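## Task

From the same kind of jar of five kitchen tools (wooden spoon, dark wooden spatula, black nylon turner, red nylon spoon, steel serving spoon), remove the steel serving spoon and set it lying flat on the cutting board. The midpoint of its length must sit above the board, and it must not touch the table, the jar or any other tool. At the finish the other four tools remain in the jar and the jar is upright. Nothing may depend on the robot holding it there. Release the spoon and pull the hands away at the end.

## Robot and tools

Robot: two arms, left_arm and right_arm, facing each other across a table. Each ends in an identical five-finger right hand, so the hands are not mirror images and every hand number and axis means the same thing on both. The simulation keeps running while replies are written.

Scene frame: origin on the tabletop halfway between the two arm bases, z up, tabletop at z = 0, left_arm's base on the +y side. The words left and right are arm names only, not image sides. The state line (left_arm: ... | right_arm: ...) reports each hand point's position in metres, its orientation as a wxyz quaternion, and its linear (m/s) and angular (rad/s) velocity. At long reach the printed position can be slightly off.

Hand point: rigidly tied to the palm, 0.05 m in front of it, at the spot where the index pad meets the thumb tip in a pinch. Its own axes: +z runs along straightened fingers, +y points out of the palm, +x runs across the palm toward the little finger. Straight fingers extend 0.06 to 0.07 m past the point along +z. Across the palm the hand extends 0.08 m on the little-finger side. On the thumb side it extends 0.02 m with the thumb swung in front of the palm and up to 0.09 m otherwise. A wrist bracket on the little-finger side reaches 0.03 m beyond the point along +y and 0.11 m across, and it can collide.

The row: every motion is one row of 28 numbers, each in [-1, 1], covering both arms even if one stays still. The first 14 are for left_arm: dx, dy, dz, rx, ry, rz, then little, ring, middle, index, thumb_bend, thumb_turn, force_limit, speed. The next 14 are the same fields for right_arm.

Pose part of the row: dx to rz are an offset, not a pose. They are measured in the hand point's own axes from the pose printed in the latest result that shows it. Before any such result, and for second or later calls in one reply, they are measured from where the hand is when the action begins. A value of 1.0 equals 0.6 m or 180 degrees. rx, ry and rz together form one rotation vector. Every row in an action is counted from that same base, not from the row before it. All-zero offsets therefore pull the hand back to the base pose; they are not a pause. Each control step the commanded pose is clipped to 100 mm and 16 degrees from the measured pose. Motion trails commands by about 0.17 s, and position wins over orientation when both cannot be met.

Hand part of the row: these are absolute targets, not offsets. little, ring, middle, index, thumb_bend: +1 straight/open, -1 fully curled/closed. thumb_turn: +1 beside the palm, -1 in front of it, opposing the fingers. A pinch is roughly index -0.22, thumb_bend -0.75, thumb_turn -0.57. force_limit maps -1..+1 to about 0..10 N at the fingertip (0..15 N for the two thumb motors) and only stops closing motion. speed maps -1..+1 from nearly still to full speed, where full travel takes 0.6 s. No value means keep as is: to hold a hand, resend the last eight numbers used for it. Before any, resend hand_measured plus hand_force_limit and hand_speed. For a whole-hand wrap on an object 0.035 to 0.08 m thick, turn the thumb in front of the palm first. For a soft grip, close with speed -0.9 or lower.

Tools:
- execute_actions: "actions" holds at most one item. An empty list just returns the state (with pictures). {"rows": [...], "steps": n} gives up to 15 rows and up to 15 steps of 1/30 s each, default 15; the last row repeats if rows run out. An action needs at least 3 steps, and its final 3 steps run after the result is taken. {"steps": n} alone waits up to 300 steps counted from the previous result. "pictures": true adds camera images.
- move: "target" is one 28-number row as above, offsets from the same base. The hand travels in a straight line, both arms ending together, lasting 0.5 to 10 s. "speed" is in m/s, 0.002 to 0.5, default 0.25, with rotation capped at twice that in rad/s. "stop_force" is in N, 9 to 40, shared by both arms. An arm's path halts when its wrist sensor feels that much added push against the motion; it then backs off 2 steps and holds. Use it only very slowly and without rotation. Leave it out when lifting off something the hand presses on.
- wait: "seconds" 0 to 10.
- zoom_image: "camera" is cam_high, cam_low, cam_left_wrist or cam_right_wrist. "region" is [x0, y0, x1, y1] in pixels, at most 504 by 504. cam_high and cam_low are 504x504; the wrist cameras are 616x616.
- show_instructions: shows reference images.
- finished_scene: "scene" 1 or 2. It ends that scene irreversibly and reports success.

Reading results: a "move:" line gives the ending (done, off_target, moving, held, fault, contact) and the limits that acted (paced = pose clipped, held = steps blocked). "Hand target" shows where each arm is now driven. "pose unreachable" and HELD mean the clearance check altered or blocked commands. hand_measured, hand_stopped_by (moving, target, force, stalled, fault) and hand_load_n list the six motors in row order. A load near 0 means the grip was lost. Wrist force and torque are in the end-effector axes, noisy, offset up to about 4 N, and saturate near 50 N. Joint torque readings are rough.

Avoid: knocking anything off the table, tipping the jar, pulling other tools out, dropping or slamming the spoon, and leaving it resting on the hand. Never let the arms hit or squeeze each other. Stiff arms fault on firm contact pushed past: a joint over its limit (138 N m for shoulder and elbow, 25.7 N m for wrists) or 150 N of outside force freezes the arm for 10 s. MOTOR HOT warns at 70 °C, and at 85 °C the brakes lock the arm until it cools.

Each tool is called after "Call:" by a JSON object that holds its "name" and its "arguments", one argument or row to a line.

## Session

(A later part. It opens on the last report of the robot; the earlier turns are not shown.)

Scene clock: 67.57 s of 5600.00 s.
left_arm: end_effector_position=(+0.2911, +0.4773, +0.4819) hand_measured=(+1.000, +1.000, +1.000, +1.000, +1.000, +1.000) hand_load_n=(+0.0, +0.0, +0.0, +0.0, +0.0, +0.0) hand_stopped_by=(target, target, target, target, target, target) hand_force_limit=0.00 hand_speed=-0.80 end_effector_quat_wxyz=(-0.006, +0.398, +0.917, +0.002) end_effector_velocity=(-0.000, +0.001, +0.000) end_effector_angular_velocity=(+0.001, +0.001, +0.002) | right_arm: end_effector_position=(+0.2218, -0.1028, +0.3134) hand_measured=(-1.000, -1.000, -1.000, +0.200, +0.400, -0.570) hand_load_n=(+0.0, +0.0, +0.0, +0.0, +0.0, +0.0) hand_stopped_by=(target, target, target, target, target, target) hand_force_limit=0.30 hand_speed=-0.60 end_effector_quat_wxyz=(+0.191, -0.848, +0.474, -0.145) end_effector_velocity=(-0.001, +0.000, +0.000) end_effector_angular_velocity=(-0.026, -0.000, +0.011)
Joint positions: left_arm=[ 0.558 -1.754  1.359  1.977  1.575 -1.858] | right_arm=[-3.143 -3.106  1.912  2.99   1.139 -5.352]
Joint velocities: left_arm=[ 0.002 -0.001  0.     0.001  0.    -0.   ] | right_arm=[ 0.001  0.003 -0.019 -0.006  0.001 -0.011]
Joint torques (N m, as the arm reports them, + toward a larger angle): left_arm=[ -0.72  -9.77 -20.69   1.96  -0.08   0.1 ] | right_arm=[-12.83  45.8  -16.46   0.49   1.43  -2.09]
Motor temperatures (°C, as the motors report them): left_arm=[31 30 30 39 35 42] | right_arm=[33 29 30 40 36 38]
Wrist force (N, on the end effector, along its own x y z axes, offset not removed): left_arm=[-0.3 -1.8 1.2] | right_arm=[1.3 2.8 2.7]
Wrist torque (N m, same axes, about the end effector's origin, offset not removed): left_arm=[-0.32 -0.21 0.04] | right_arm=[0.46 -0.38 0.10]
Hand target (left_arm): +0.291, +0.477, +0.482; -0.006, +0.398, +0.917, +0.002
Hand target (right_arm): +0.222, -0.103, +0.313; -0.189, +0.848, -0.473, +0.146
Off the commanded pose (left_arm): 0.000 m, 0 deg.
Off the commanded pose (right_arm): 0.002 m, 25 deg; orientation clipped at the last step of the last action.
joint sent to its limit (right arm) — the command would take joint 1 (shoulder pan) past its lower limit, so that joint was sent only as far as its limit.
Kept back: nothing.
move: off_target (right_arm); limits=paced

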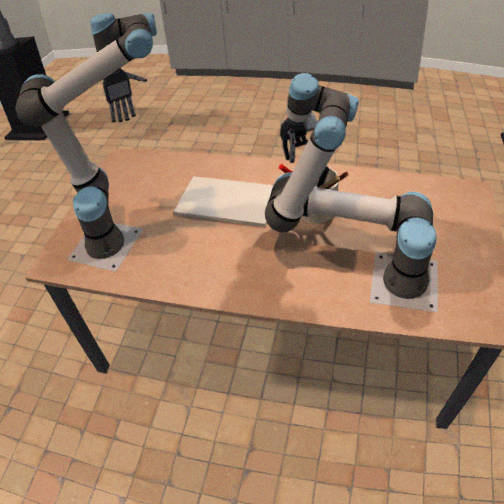

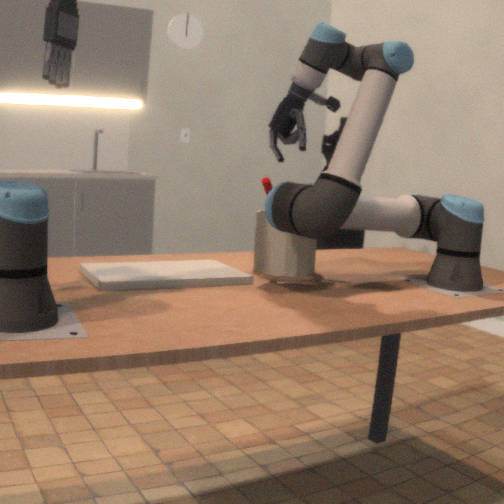

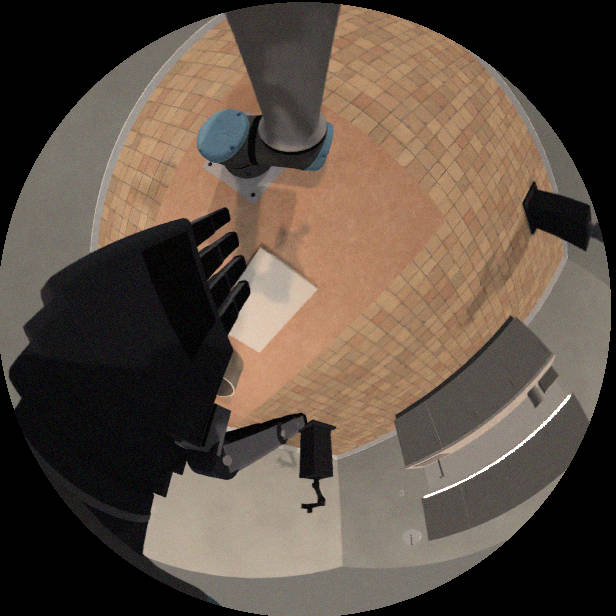

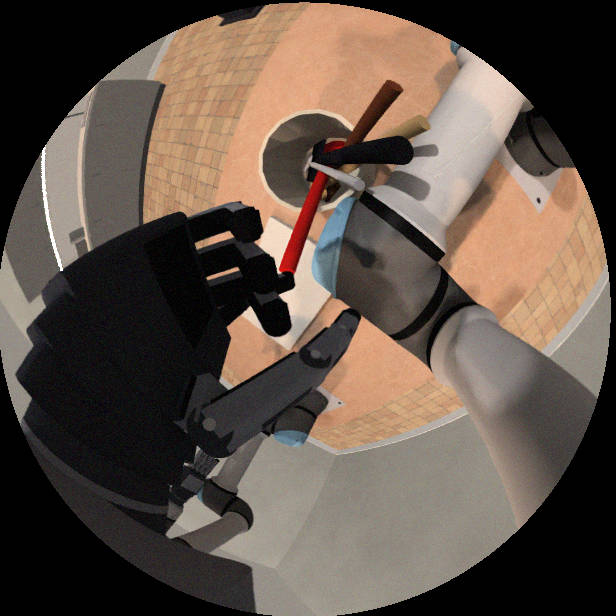

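Call:
{"name": "move", "arguments": {
  "target": [-0.69,-0.72,0.3,0.261,0.103,-0.723,-1,-1,-1,0.2,0.4,-0.57,0.3,-0.6, 0.6,0.09,-0.155,0,0,0,-1,-1,-1,0.2,0.4,-0.57,0.3,-0.6],
  "speed": 0.2
}}

Scene clock: 74.77 s of 5600.00 s.
left_arm: end_effector_position=(+0.2568, -0.1184, +0.2976) hand_measured=(-1.000, -1.000, -1.000, +0.200, +0.400, -0.570) hand_load_n=(+0.0, +0.0, +0.0, +0.0, +0.0, +0.0) hand_stopped_by=(target, target, target, target, target, target) hand_force_limit=0.30 hand_speed=-0.60 end_effector_quat_wxyz=(+0.241, +0.667, -0.665, +0.235) end_effector_velocity=(-0.000, -0.002, -0.000) end_effector_angular_velocity=(+0.001, +0.004, +0.009) | right_arm: end_effector_position=(+0.3234, -0.4542, +0.3942) hand_measured=(-1.000, -1.000, -1.000, +0.200, +0.400, -0.570) hand_load_n=(+0.0, +0.0, +0.0, +0.0, +0.0, +0.0) hand_stopped_by=(target, target, target, target, target, target) hand_force_limit=0.30 hand_speed=-0.60 end_effector_quat_wxyz=(+0.284, -0.769, +0.449, -0.355) end_effector_velocity=(+0.001, -0.002, +0.000) end_effector_angular_velocity=(+0.004, -0.003, -0.006)
Joint positions: left_arm=[ 0.369 -0.755  0.45   1.21   1.75  -4.502] | right_arm=[-3.143 -2.407  2.087  2.138  0.649 -5.388]
Joint velocities: left_arm=[-0.002  0.007 -0.012  0.005 -0.004 -0.011] | right_arm=[-0.001  0.003 -0.    -0.004 -0.004  0.006]
Joint torques (N m, as the arm reports them, + toward a larger angle): left_arm=[ -6.61 -42.17 -29.72   3.12  -1.85  -2.22] | right_arm=[-12.7   25.05 -29.19   0.23  -2.85   2.74]
Motor temperatures (°C, as the motors report them): left_arm=[31 30 30 39 35 42] | right_arm=[33 29 30 40 36 38]
Wrist force (N, on the end effector, along its own x y z axes, offset not removed): left_arm=[0.5 -1.4 0.4] | right_arm=[1.0 3.3 2.3]
Wrist torque (N m, same axes, about the end effector's origin, offset not removed): left_arm=[-0.19 -0.38 0.08] | right_arm=[0.48 -0.39 0.02]
Hand target (left_arm): +0.257, -0.119, +0.297; +0.241, +0.667, -0.665, +0.235
Hand target (right_arm): +0.324, -0.454, +0.394; -0.284, +0.769, -0.449, +0.355
Off the commanded pose (left_arm): 0.000 m, 0 deg.
Off the commanded pose (right_arm): 0.002 m, 28 deg; orientation clipped at the last step of the last action.
joint sent to its limit (right arm) — the command would take joint 1 (shoulder pan) past its lower limit, so that joint was sent only as far as its limit.
Kept back: nothing.
move: off_target (right_arm); limits=paced

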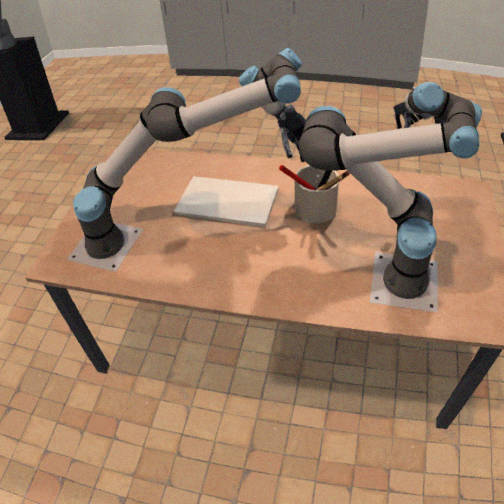

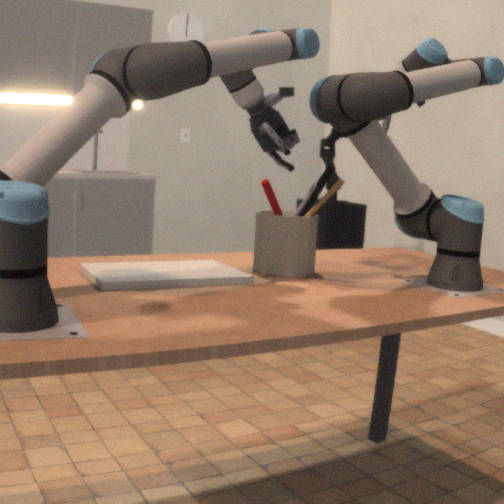

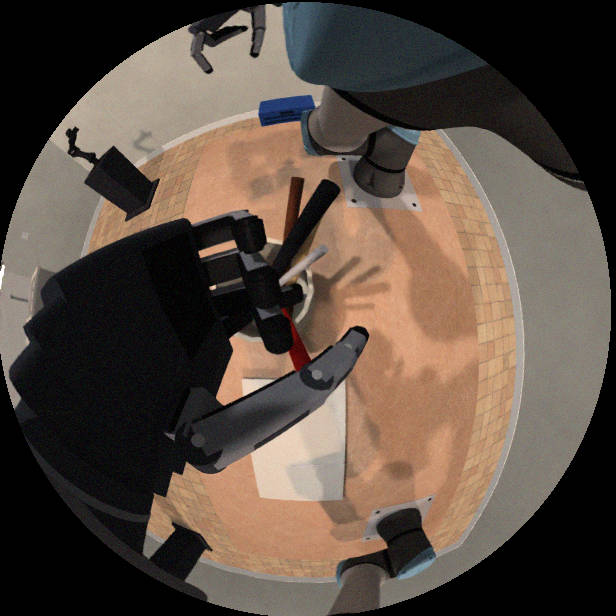

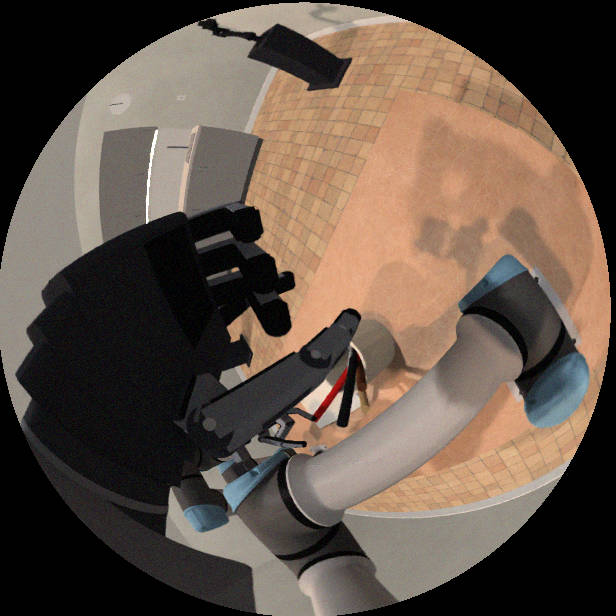

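Call:
{"name": "move", "arguments": {
  "target": [0,0,0,0,0,0,-1,-1,-1,0.2,0.4,-0.57,0.3,-0.6, 0.35,0.02,-0.14,0,0,0,-1,-1,-1,0.2,0.4,-0.57,0.3,-0.6]
}}

Scene clock: 76.70 s of 5600.00 s.
left_arm: end_effector_position=(+0.2568, -0.1184, +0.2976) hand_measured=(-1.000, -1.000, -1.000, +0.200, +0.400, -0.570) hand_load_n=(+0.0, +0.0, +0.0, +0.0, +0.0, +0.0) hand_stopped_by=(target, target, target, target, target, target) hand_force_limit=0.30 hand_speed=-0.60 end_effector_quat_wxyz=(+0.241, +0.667, -0.665, +0.235) end_effector_velocity=(+0.000, +0.000, +0.000) end_effector_angular_velocity=(-0.001, -0.001, -0.000) | right_arm: end_effector_position=(+0.3225, -0.6564, +0.4955) hand_measured=(-1.000, -1.000, -1.000, +0.200, +0.400, -0.570) hand_load_n=(+0.0, +0.0, +0.0, +0.0, +0.0, +0.0) hand_stopped_by=(target, target, target, target, target, target) hand_force_limit=0.30 hand_speed=-0.60 end_effector_quat_wxyz=(+0.284, -0.769, +0.449, -0.355) end_effector_velocity=(-0.001, -0.002, +0.002) end_effector_angular_velocity=(-0.000, +0.002, -0.000)
Joint positions: left_arm=[ 0.369 -0.755  0.45   1.21   1.75  -4.502] | right_arm=[-3.102 -1.838  1.567  2.036  0.64  -5.322]
Joint velocities: left_arm=[-0.    -0.     0.    -0.    -0.001  0.001] | right_arm=[-0.002  0.005 -0.008  0.005  0.002 -0.002]
Joint torques (N m, as the arm reports them, + toward a larger angle): left_arm=[  7.75 -65.4  -13.71  -1.64   2.59   2.27] | right_arm=[-15.09   4.53 -25.84   5.48   0.47  -2.53]
Motor temperatures (°C, as the motors report them): left_arm=[31 30 30 39 35 42] | right_arm=[33 29 30 40 36 38]
Wrist force (N, on the end effector, along its own x y z axes, offset not removed): left_arm=[1.3 -3.2 0.6] | right_arm=[0.9 2.4 2.6]
Wrist torque (N m, same axes, about the end effector's origin, offset not removed): left_arm=[-0.43 -0.36 0.07] | right_arm=[0.38 -0.35 0.11]
Hand target (left_arm): +0.257, -0.118, +0.298; +0.241, +0.667, -0.665, +0.235
Hand target (right_arm): +0.322, -0.657, +0.496; -0.284, +0.769, -0.449, +0.355
Off the commanded pose (left_arm): 0.000 m, 0 deg.
Off the commanded pose (right_arm): 0.000 m, 0 deg.
Kept back: nothing.
move: done

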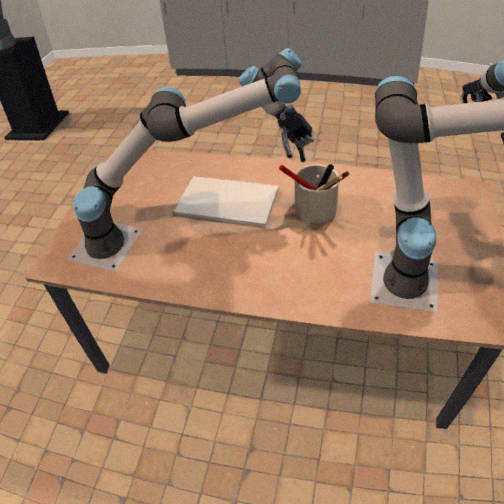

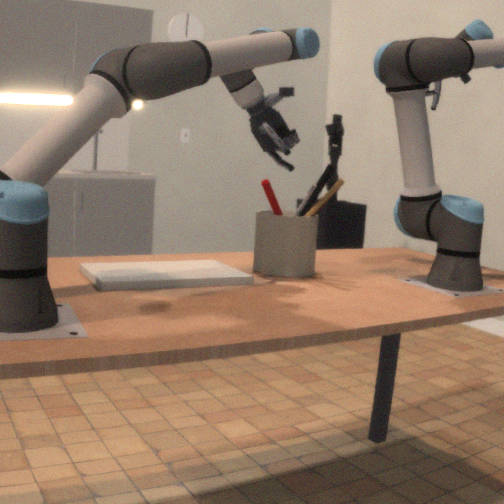

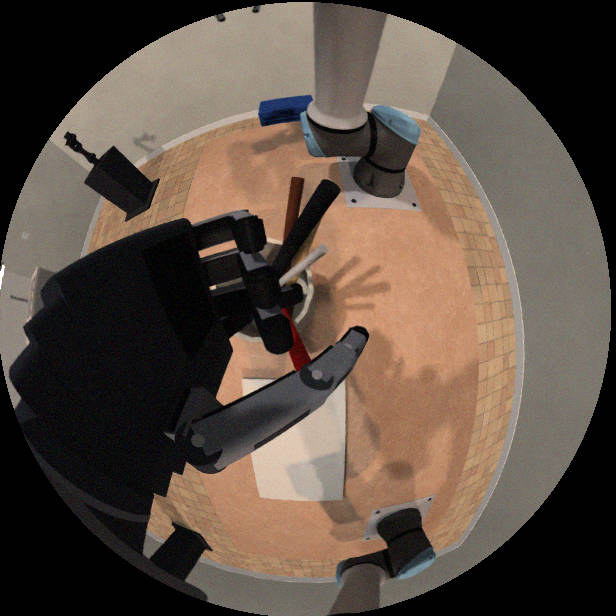

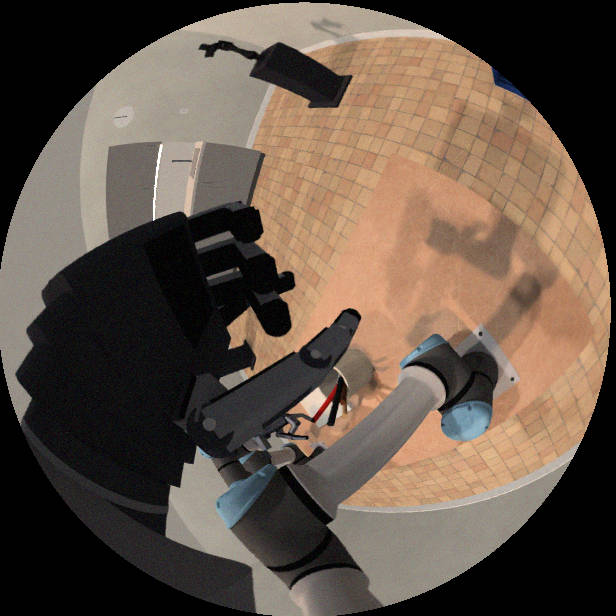

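Call:
{"name": "execute_actions", "arguments": {
  "actions": []
}}

Scene clock: 77.00 s of 5600.00 s.
left_arm: end_effector_position=(+0.2568, -0.1184, +0.2976) hand_measured=(-1.000, -1.000, -1.000, +0.200, +0.400, -0.570) hand_load_n=(+0.0, +0.0, +0.0, +0.0, +0.0, +0.0) hand_stopped_by=(target, target, target, target, target, target) hand_force_limit=0.30 hand_speed=-0.60 end_effector_quat_wxyz=(+0.241, +0.667, -0.665, +0.235) end_effector_velocity=(-0.001, -0.000, -0.000) end_effector_angular_velocity=(+0.001, +0.000, -0.002) | right_arm: end_effector_position=(+0.3224, -0.6566, +0.4957) hand_measured=(-1.000, -1.000, -1.000, +0.200, +0.400, -0.570) hand_load_n=(+0.0, +0.0, +0.0, +0.0, +0.0, +0.0) hand_stopped_by=(target, target, target, target, target, target) hand_force_limit=0.30 hand_speed=-0.60 end_effector_quat_wxyz=(+0.284, -0.769, +0.449, -0.355) end_effector_velocity=(-0.000, -0.000, -0.000) end_effector_angular_velocity=(-0.000, +0.001, +0.001)
Joint positions: left_arm=[ 0.369 -0.755  0.45   1.21   1.75  -4.502] | right_arm=[-3.103 -1.837  1.566  2.037  0.64  -5.322]
Joint velocities: left_arm=[-0.001  0.     0.     0.     0.001  0.001] | right_arm=[ 0.     0.    -0.     0.001  0.002 -0.001]
Joint torques (N m, as the arm reports them, + toward a larger angle): left_arm=[  7.84 -65.34 -13.99  -1.68   2.67   2.35] | right_arm=[-13.44   3.12 -28.53   5.57   0.79  -2.14]
Motor temperatures (°C, as the motors report them): left_arm=[31 30 30 39 35 42] | right_arm=[33 29 30 40 36 38]
Wrist force (N, on the end effector, along its own x y z axes, offset not removed): left_arm=[-1.2 -1.7 1.0] | right_arm=[2.8 2.2 2.6]
Wrist torque (N m, same axes, about the end effector's origin, offset not removed): left_arm=[-0.30 -0.07 0.00] | right_arm=[0.36 -0.69 0.17]
Hand target (left_arm): +0.257, -0.118, +0.298; +0.241, +0.667, -0.665, +0.235
Hand target (right_arm): +0.322, -0.657, +0.496; -0.284, +0.769, -0.449, +0.355
Off the commanded pose (left_arm): 0.000 m, 0 deg.
Off the commanded pose (right_arm): 0.000 m, 0 deg.
Kept back: nothing.
Steps of this call (steps 1 to 9: nothing new was sent). Readings (end_effector_position | what the end effector reports):
1: left_arm (+0.2568, -0.1184, +0.2976) | right_arm (+0.3225, -0.6565, +0.4956) | left_arm hand_measured=(-1.000, -1.000, -1.000, +0.200, +0.400, -0.570) hand_load_n=(+0.0, +0.0, +0.0, +0.0, +0.0, +0.0) hand_stopped_by=(target, target, target, target, target, target) hand_force_limit=0.30 hand_speed=-0.60 | right_arm hand_measured=(-1.000, -1.000, -1.000, +0.200, +0.400, -0.570) hand_load_n=(+0.0, +0.0, +0.0, +0.0, +0.0, +0.0) hand_stopped_by=(target, target, target, target, target, target) hand_force_limit=0.30 hand_speed=-0.60
2: left_arm (+0.2568, -0.1184, +0.2976) | right_arm (+0.3224, -0.6565, +0.4956) | left_arm hand_measured=(-1.000, -1.000, -1.000, +0.200, +0.400, -0.570) hand_load_n=(+0.0, +0.0, +0.0, +0.0, +0.0, +0.0) hand_stopped_by=(target, target, target, target, target, target) hand_force_limit=0.30 hand_speed=-0.60 | right_arm hand_measured=(-1.000, -1.000, -1.000, +0.200, +0.400, -0.570) hand_load_n=(+0.0, +0.0, +0.0, +0.0, +0.0, +0.0) hand_stopped_by=(target, target, target, target, target, target) hand_force_limit=0.30 hand_speed=-0.60
4: left_arm (+0.2568, -0.1184, +0.2976) | right_arm (+0.3224, -0.6566, +0.4957) | left_arm hand_measured=(-1.000, -1.000, -1.000, +0.200, +0.400, -0.570) hand_load_n=(+0.0, +0.0, +0.0, +0.0, +0.0, +0.0) hand_stopped_by=(target, target, target, target, target, target) hand_force_limit=0.30 hand_speed=-0.60 | right_arm hand_measured=(-1.000, -1.000, -1.000, +0.200, +0.400, -0.570) hand_load_n=(+0.0, +0.0, +0.0, +0.0, +0.0, +0.0) hand_stopped_by=(target, target, target, target, target, target) hand_force_limit=0.30 hand_speed=-0.60
8: left_arm (+0.2568, -0.1184, +0.2976) | right_arm (+0.3224, -0.6566, +0.4957) | left_arm hand_measured=(-1.000, -1.000, -1.000, +0.200, +0.400, -0.570) hand_load_n=(+0.0, +0.0, +0.0, +0.0, +0.0, +0.0) hand_stopped_by=(target, target, target, target, target, target) hand_force_limit=0.30 hand_speed=-0.60 | right_arm hand_measured=(-1.000, -1.000, -1.000, +0.200, +0.400, -0.570) hand_load_n=(+0.0, +0.0, +0.0, +0.0, +0.0, +0.0) hand_stopped_by=(target, target, target, target, target, target) hand_force_limit=0.30 hand_speed=-0.60
9: the state above

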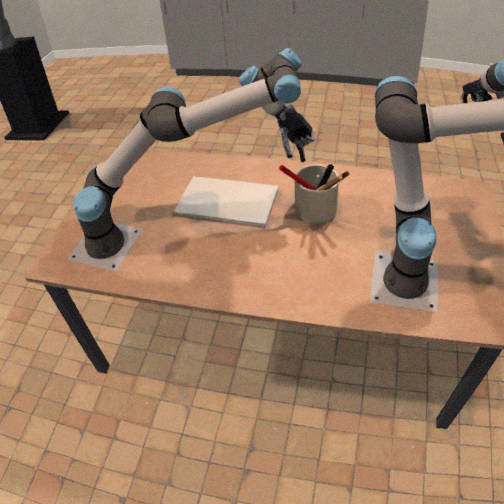

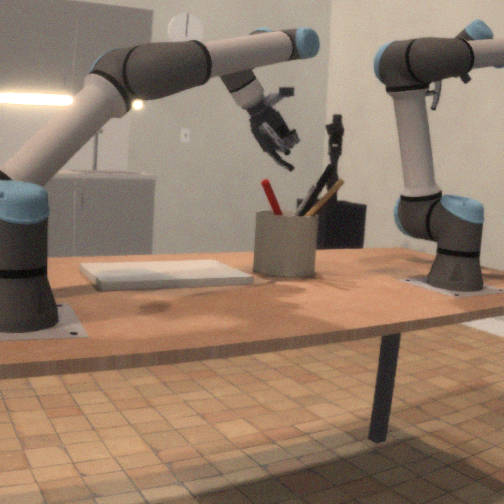

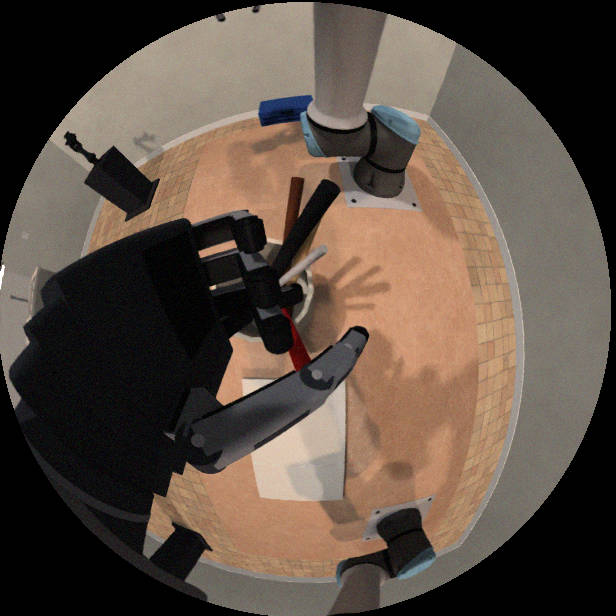

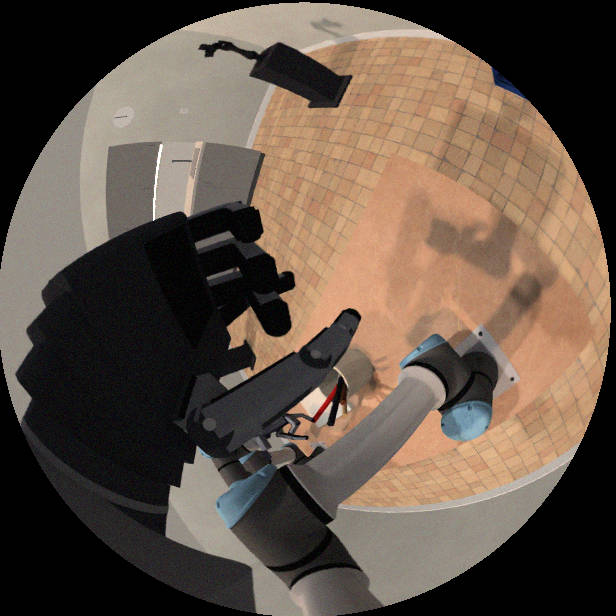

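Call:
{"name": "move", "arguments": {
  "target": [-0.045,0.02,0.1,0,0,0,-1,-1,-1,0.2,0.4,-0.57,0.3,-0.6,0,0,0,0,0,0,-1,-1,-1,0.2,0.4,-0.57,0.3,-0.6],
  "speed": 0.05
}}

Scene clock: 79.03 s of 5600.00 s.
left_arm: end_effector_position=(+0.2442, -0.1355, +0.2344) hand_measured=(-1.000, -1.000, -1.000, +0.200, +0.400, -0.570) hand_load_n=(+0.0, +0.0, +0.0, +0.0, +0.0, +0.0) hand_stopped_by=(target, target, target, target, target, target) hand_force_limit=0.30 hand_speed=-0.60 end_effector_quat_wxyz=(+0.241, +0.667, -0.665, +0.235) end_effector_velocity=(-0.000, -0.001, -0.003) end_effector_angular_velocity=(-0.001, +0.000, +0.002) | right_arm: end_effector_position=(+0.3224, -0.6566, +0.4957) hand_measured=(-1.000, -1.000, -1.000, +0.200, +0.400, -0.570) hand_load_n=(+0.0, +0.0, +0.0, +0.0, +0.0, +0.0) hand_stopped_by=(target, target, target, target, target, target) hand_force_limit=0.30 hand_speed=-0.60 end_effector_quat_wxyz=(+0.284, -0.769, +0.449, -0.355) end_effector_velocity=(-0.000, +0.000, -0.000) end_effector_angular_velocity=(+0.000, +0.001, +0.000)
Joint positions: left_arm=[ 0.341 -0.774  0.649  1.027  1.734 -4.524] | right_arm=[-3.103 -1.837  1.566  2.037  0.64  -5.322]
Joint velocities: left_arm=[-0.001  0.001  0.007 -0.008 -0.001 -0.002] | right_arm=[ 0.001 -0.     0.     0.     0.001  0.001]
Joint torques (N m, as the arm reports them, + toward a larger angle): left_arm=[ -6.55 -59.57 -16.88  -1.72  -1.99  -2.15] | right_arm=[-10.2  -14.28  -7.46   1.64  -0.92  -0.96]
Motor temperatures (°C, as the motors report them): left_arm=[31 30 30 39 35 42] | right_arm=[33 29 30 40 36 38]
Wrist force (N, on the end effector, along its own x y z axes, offset not removed): left_arm=[1.8 -1.1 0.2] | right_arm=[0.7 2.6 2.7]
Wrist torque (N m, same axes, about the end effector's origin, offset not removed): left_arm=[-0.09 -0.55 0.17] | right_arm=[0.43 -0.33 0.08]
Hand target (left_arm): +0.244, -0.136, +0.234; +0.241, +0.667, -0.665, +0.235
Hand target (right_arm): +0.322, -0.657, +0.496; -0.284, +0.769, -0.449, +0.355
Off the commanded pose (left_arm): 0.000 m, 0 deg.
Off the commanded pose (right_arm): 0.000 m, 0 deg.
Kept back: nothing.
move: done

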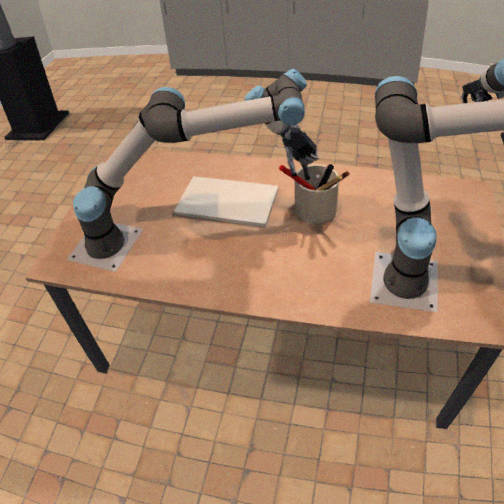

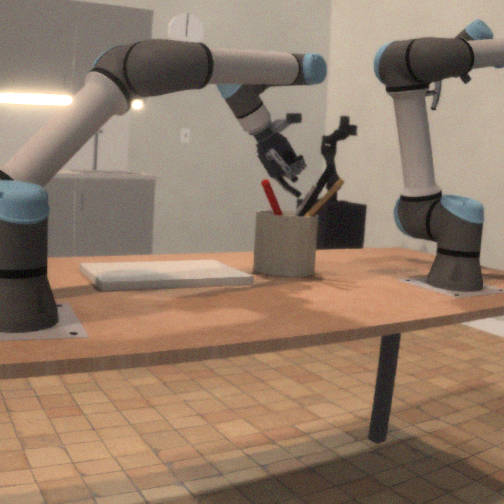

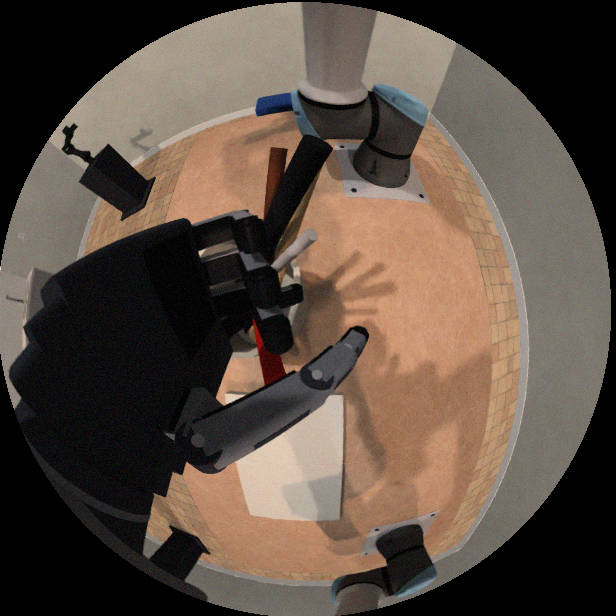

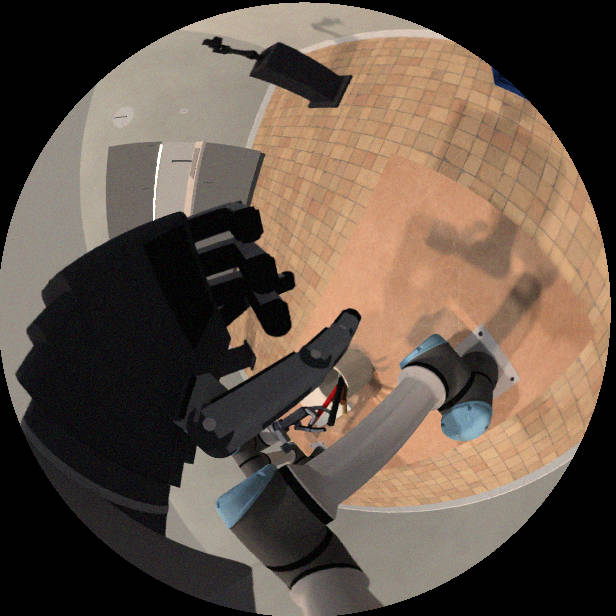

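Call:
{"name": "move", "arguments": {
  "target": [0.05,0.015,0.0,0,0,0,-1,-1,-1,0.2,0.4,-0.57,0.3,-0.6,0,0,0,0,0,0,-1,-1,-1,0.2,0.4,-0.57,0.3,-0.6],
  "speed": 0.05
}}

Call:
{"name": "zoom_image", "arguments": {
  "camera": "cam_left_wrist",
  "region": [150, 120, 450, 420]
}}

Call:
{"name": "zoom_image", "arguments": {
  "camera": "cam_low",
  "region": [220, 100, 380, 260]
}}

Scene clock: 80.37 s of 5600.00 s.
left_arm: end_effector_position=(+0.2354, -0.1583, +0.2533) hand_measured=(-1.000, -1.000, -1.000, +0.200, +0.400, -0.570) hand_load_n=(+0.0, +0.0, +0.0, +0.0, +0.0, +0.0) hand_stopped_by=(target, target, target, target, target, target) hand_force_limit=0.30 hand_speed=-0.60 end_effector_quat_wxyz=(+0.241, +0.667, -0.665, +0.235) end_effector_velocity=(-0.002, -0.003, +0.003) end_effector_angular_velocity=(+0.002, +0.002, -0.003) | right_arm: end_effector_position=(+0.3224, -0.6566, +0.4957) hand_measured=(-1.000, -1.000, -1.000, +0.200, +0.400, -0.570) hand_load_n=(+0.0, +0.0, +0.0, +0.0, +0.0, +0.0) hand_stopped_by=(target, target, target, target, target, target) hand_force_limit=0.30 hand_speed=-0.60 end_effector_quat_wxyz=(+0.284, -0.769, +0.449, -0.355) end_effector_velocity=(-0.000, -0.000, -0.000) end_effector_angular_velocity=(-0.000, +0.000, -0.000)
Joint positions: left_arm=[ 0.319 -0.683  0.432  1.148  1.72  -4.542] | right_arm=[-3.103 -1.837  1.566  2.037  0.64  -5.322]
Joint velocities: left_arm=[-0.003  0.02  -0.045  0.028  0.001 -0.001] | right_arm=[-0.001  0.    -0.     0.     0.    -0.   ]
Joint torques (N m, as the arm reports them, + toward a larger angle): left_arm=[ -6.73 -45.48 -28.75   2.88  -1.56  -1.87] | right_arm=[ -9.39 -10.95  -9.44   0.82  -1.5   -0.65]
Motor temperatures (°C, as the motors report them): left_arm=[31 30 30 39 35 42] | right_arm=[33 29 30 40 36 38]
Wrist force (N, on the end effector, along its own x y z axes, offset not removed): left_arm=[-0.3 -0.8 1.5] | right_arm=[0.4 1.5 2.0]
Wrist torque (N m, same axes, about the end effector's origin, offset not removed): left_arm=[-0.20 -0.29 0.05] | right_arm=[0.20 -0.33 0.07]
Hand target (left_arm): +0.235, -0.159, +0.253; +0.241, +0.667, -0.665, +0.235
Hand target (right_arm): +0.322, -0.657, +0.496; -0.284, +0.769, -0.449, +0.355
Off the commanded pose (left_arm): 0.000 m, 0 deg.
Off the commanded pose (right_arm): 0.000 m, 0 deg.
Kept back: nothing.
move: done

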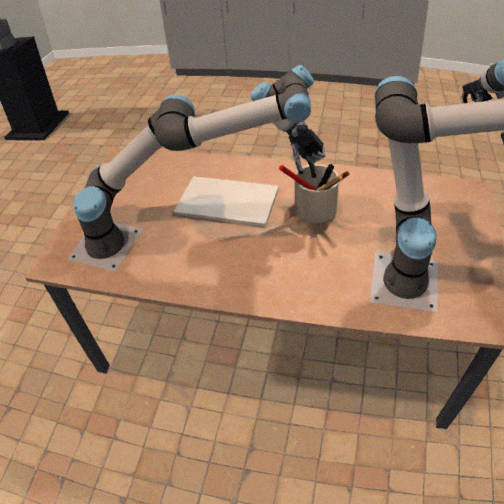

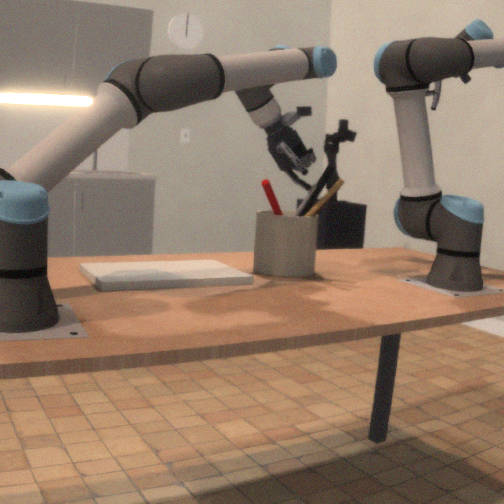

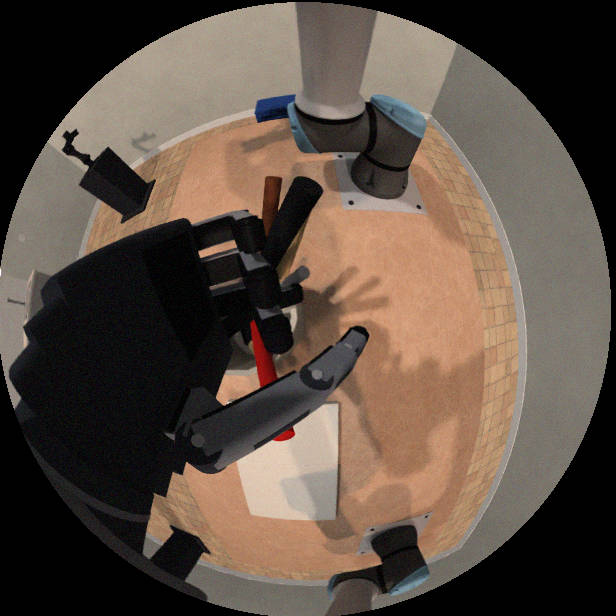

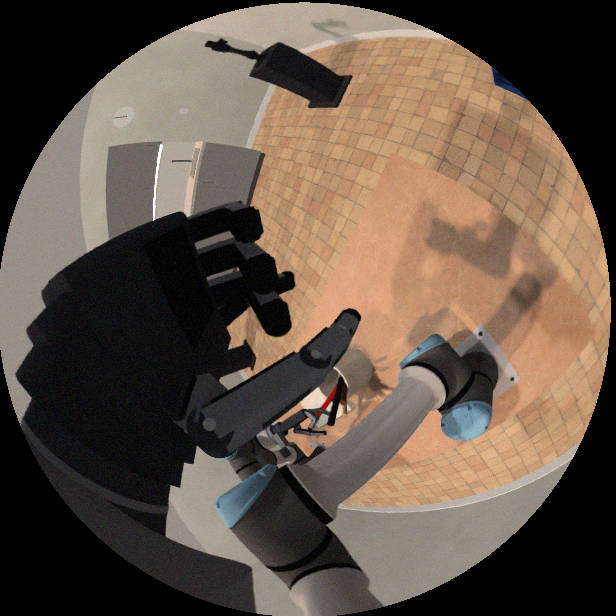

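Region (150, 120, 450, 420) of cam_left_wrist's 616x616 image, scaled by 1.680, with more detail than that image has.

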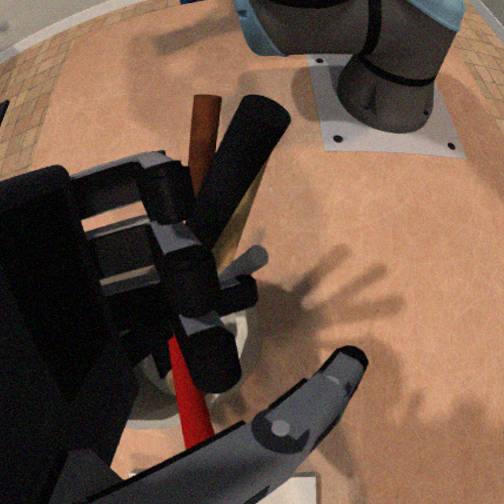

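Region (220, 100, 380, 260) of cam_low's 504x504 image, scaled by 3.150, with more detail than that image has.

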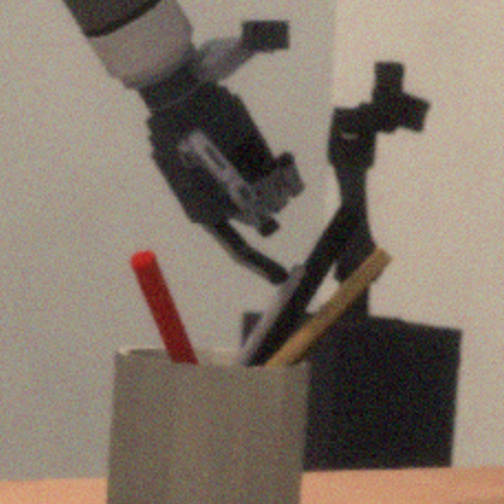

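Call:
{"name": "move", "arguments": {
  "target": [0.0,0.02,0.05,0,0,0,-1,-1,-1,0.2,0.4,-0.57,0.3,-0.6,0,0,0,0,0,0,-1,-1,-1,0.2,0.4,-0.57,0.3,-0.6],
  "speed": 0.04
}}

Call:
{"name": "zoom_image", "arguments": {
  "camera": "cam_left_wrist",
  "region": [150, 120, 450, 420]
}}

Call:
{"name": "zoom_image", "arguments": {
  "camera": "cam_low",
  "region": [220, 100, 380, 260]
}}

Call:
{"name": "zoom_image", "arguments": {
  "camera": "cam_high",
  "region": [250, 110, 370, 230]
}}

Scene clock: 81.83 s of 5600.00 s.
left_arm: end_effector_position=(+0.2233, -0.1771, +0.2304) hand_measured=(-1.000, -1.000, -1.000, +0.200, +0.400, -0.570) hand_load_n=(+0.0, +0.0, +0.0, -0.5, +0.0, +0.0) hand_stopped_by=(target, target, target, target, target, target) hand_force_limit=0.30 hand_speed=-0.60 end_effector_quat_wxyz=(+0.241, +0.667, -0.665, +0.235) end_effector_velocity=(-0.001, -0.002, -0.002) end_effector_angular_velocity=(-0.001, -0.000, -0.001) | right_arm: end_effector_position=(+0.3224, -0.6566, +0.4957) hand_measured=(-1.000, -1.000, -1.000, +0.200, +0.400, -0.570) hand_load_n=(+0.0, +0.0, +0.0, +0.0, +0.0, +0.0) hand_stopped_by=(target, target, target, target, target, target) hand_force_limit=0.30 hand_speed=-0.60 end_effector_quat_wxyz=(+0.284, -0.769, +0.449, -0.355) end_effector_velocity=(+0.000, +0.000, -0.000) end_effector_angular_velocity=(-0.001, -0.000, +0.003)
Joint positions: left_arm=[ 0.294 -0.645  0.42   1.119  1.704 -4.561] | right_arm=[-3.103 -1.837  1.566  2.037  0.64  -5.322]
Joint velocities: left_arm=[-0.002  0.004 -0.003 -0.002 -0.001 -0.001] | right_arm=[ 0.002  0.    -0.    -0.     0.    -0.001]
Joint torques (N m, as the arm reports them, + toward a larger angle): left_arm=[ -8.77 -45.81 -30.05  -2.16  -1.87  -2.47] | right_arm=[ -9.58 -10.21 -10.57   0.66  -1.56  -0.64]
Motor temperatures (°C, as the motors report them): left_arm=[31 30 30 39 35 42] | right_arm=[33 29 30 40 36 38]
Wrist force (N, on the end effector, along its own x y z axes, offset not removed): left_arm=[-0.7 -1.0 0.1] | right_arm=[1.6 0.9 2.3]
Wrist torque (N m, same axes, about the end effector's origin, offset not removed): left_arm=[-0.14 -0.23 0.10] | right_arm=[0.10 -0.45 0.09]
Hand target (left_arm): +0.223, -0.177, +0.230; +0.241, +0.667, -0.665, +0.235
Hand target (right_arm): +0.322, -0.657, +0.496; -0.284, +0.769, -0.449, +0.355
Off the commanded pose (left_arm): 0.000 m, 0 deg.
Off the commanded pose (right_arm): 0.000 m, 0 deg.
Kept back: nothing.
move: done

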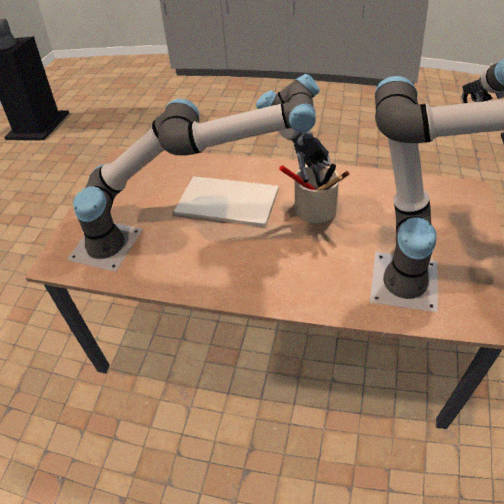

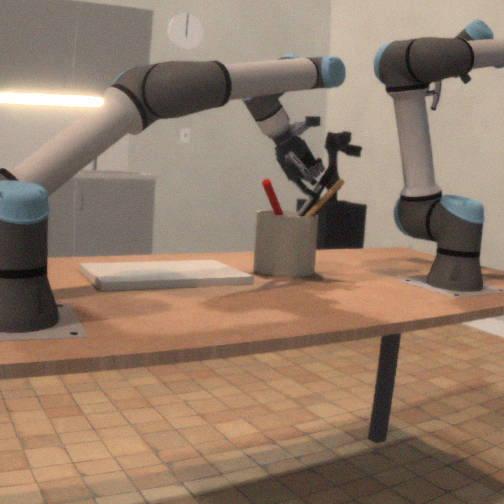

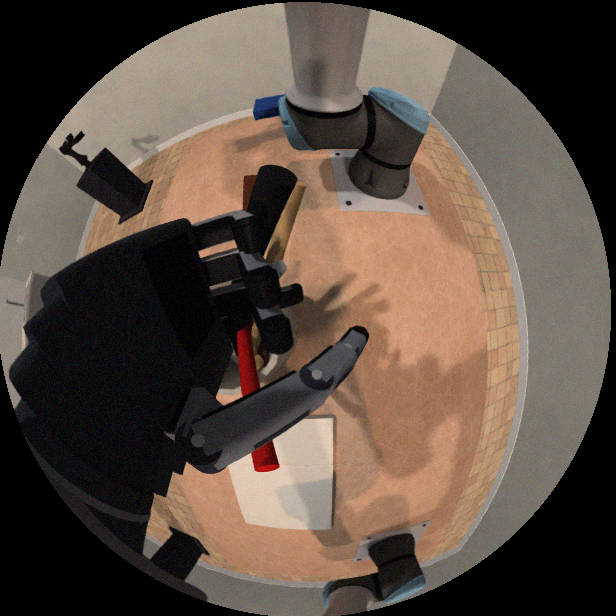

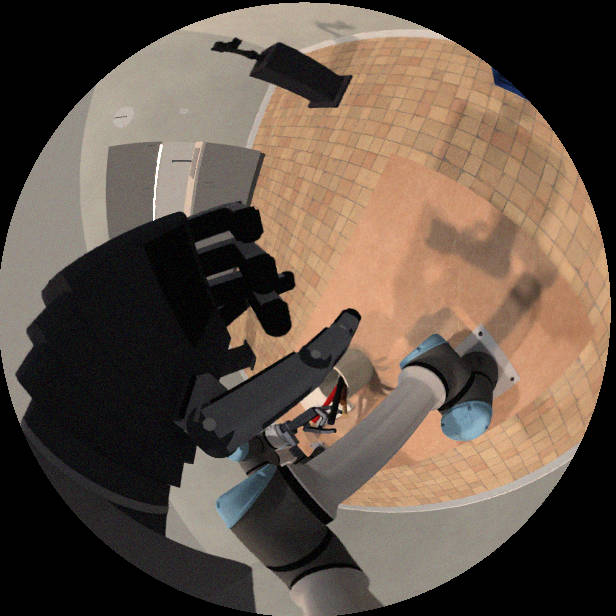

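Region (150, 120, 450, 420) of cam_left_wrist's 616x616 image, scaled by 1.680, with more detail than that image has.

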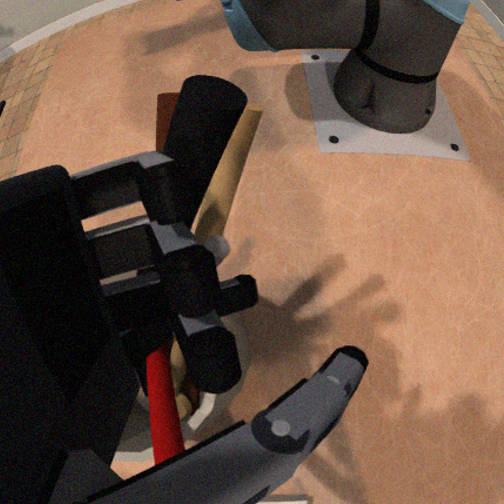

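Region (220, 100, 380, 260) of cam_low's 504x504 image, scaled by 3.150, with more detail than that image has.

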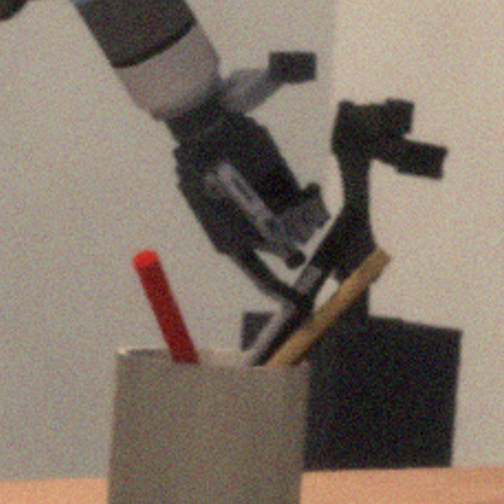

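Region (250, 110, 370, 230) of cam_high's 504x504 image, scaled by 4.200, with more detail than that image has.

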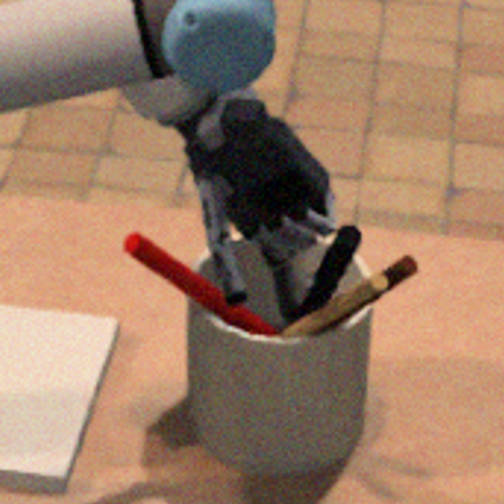

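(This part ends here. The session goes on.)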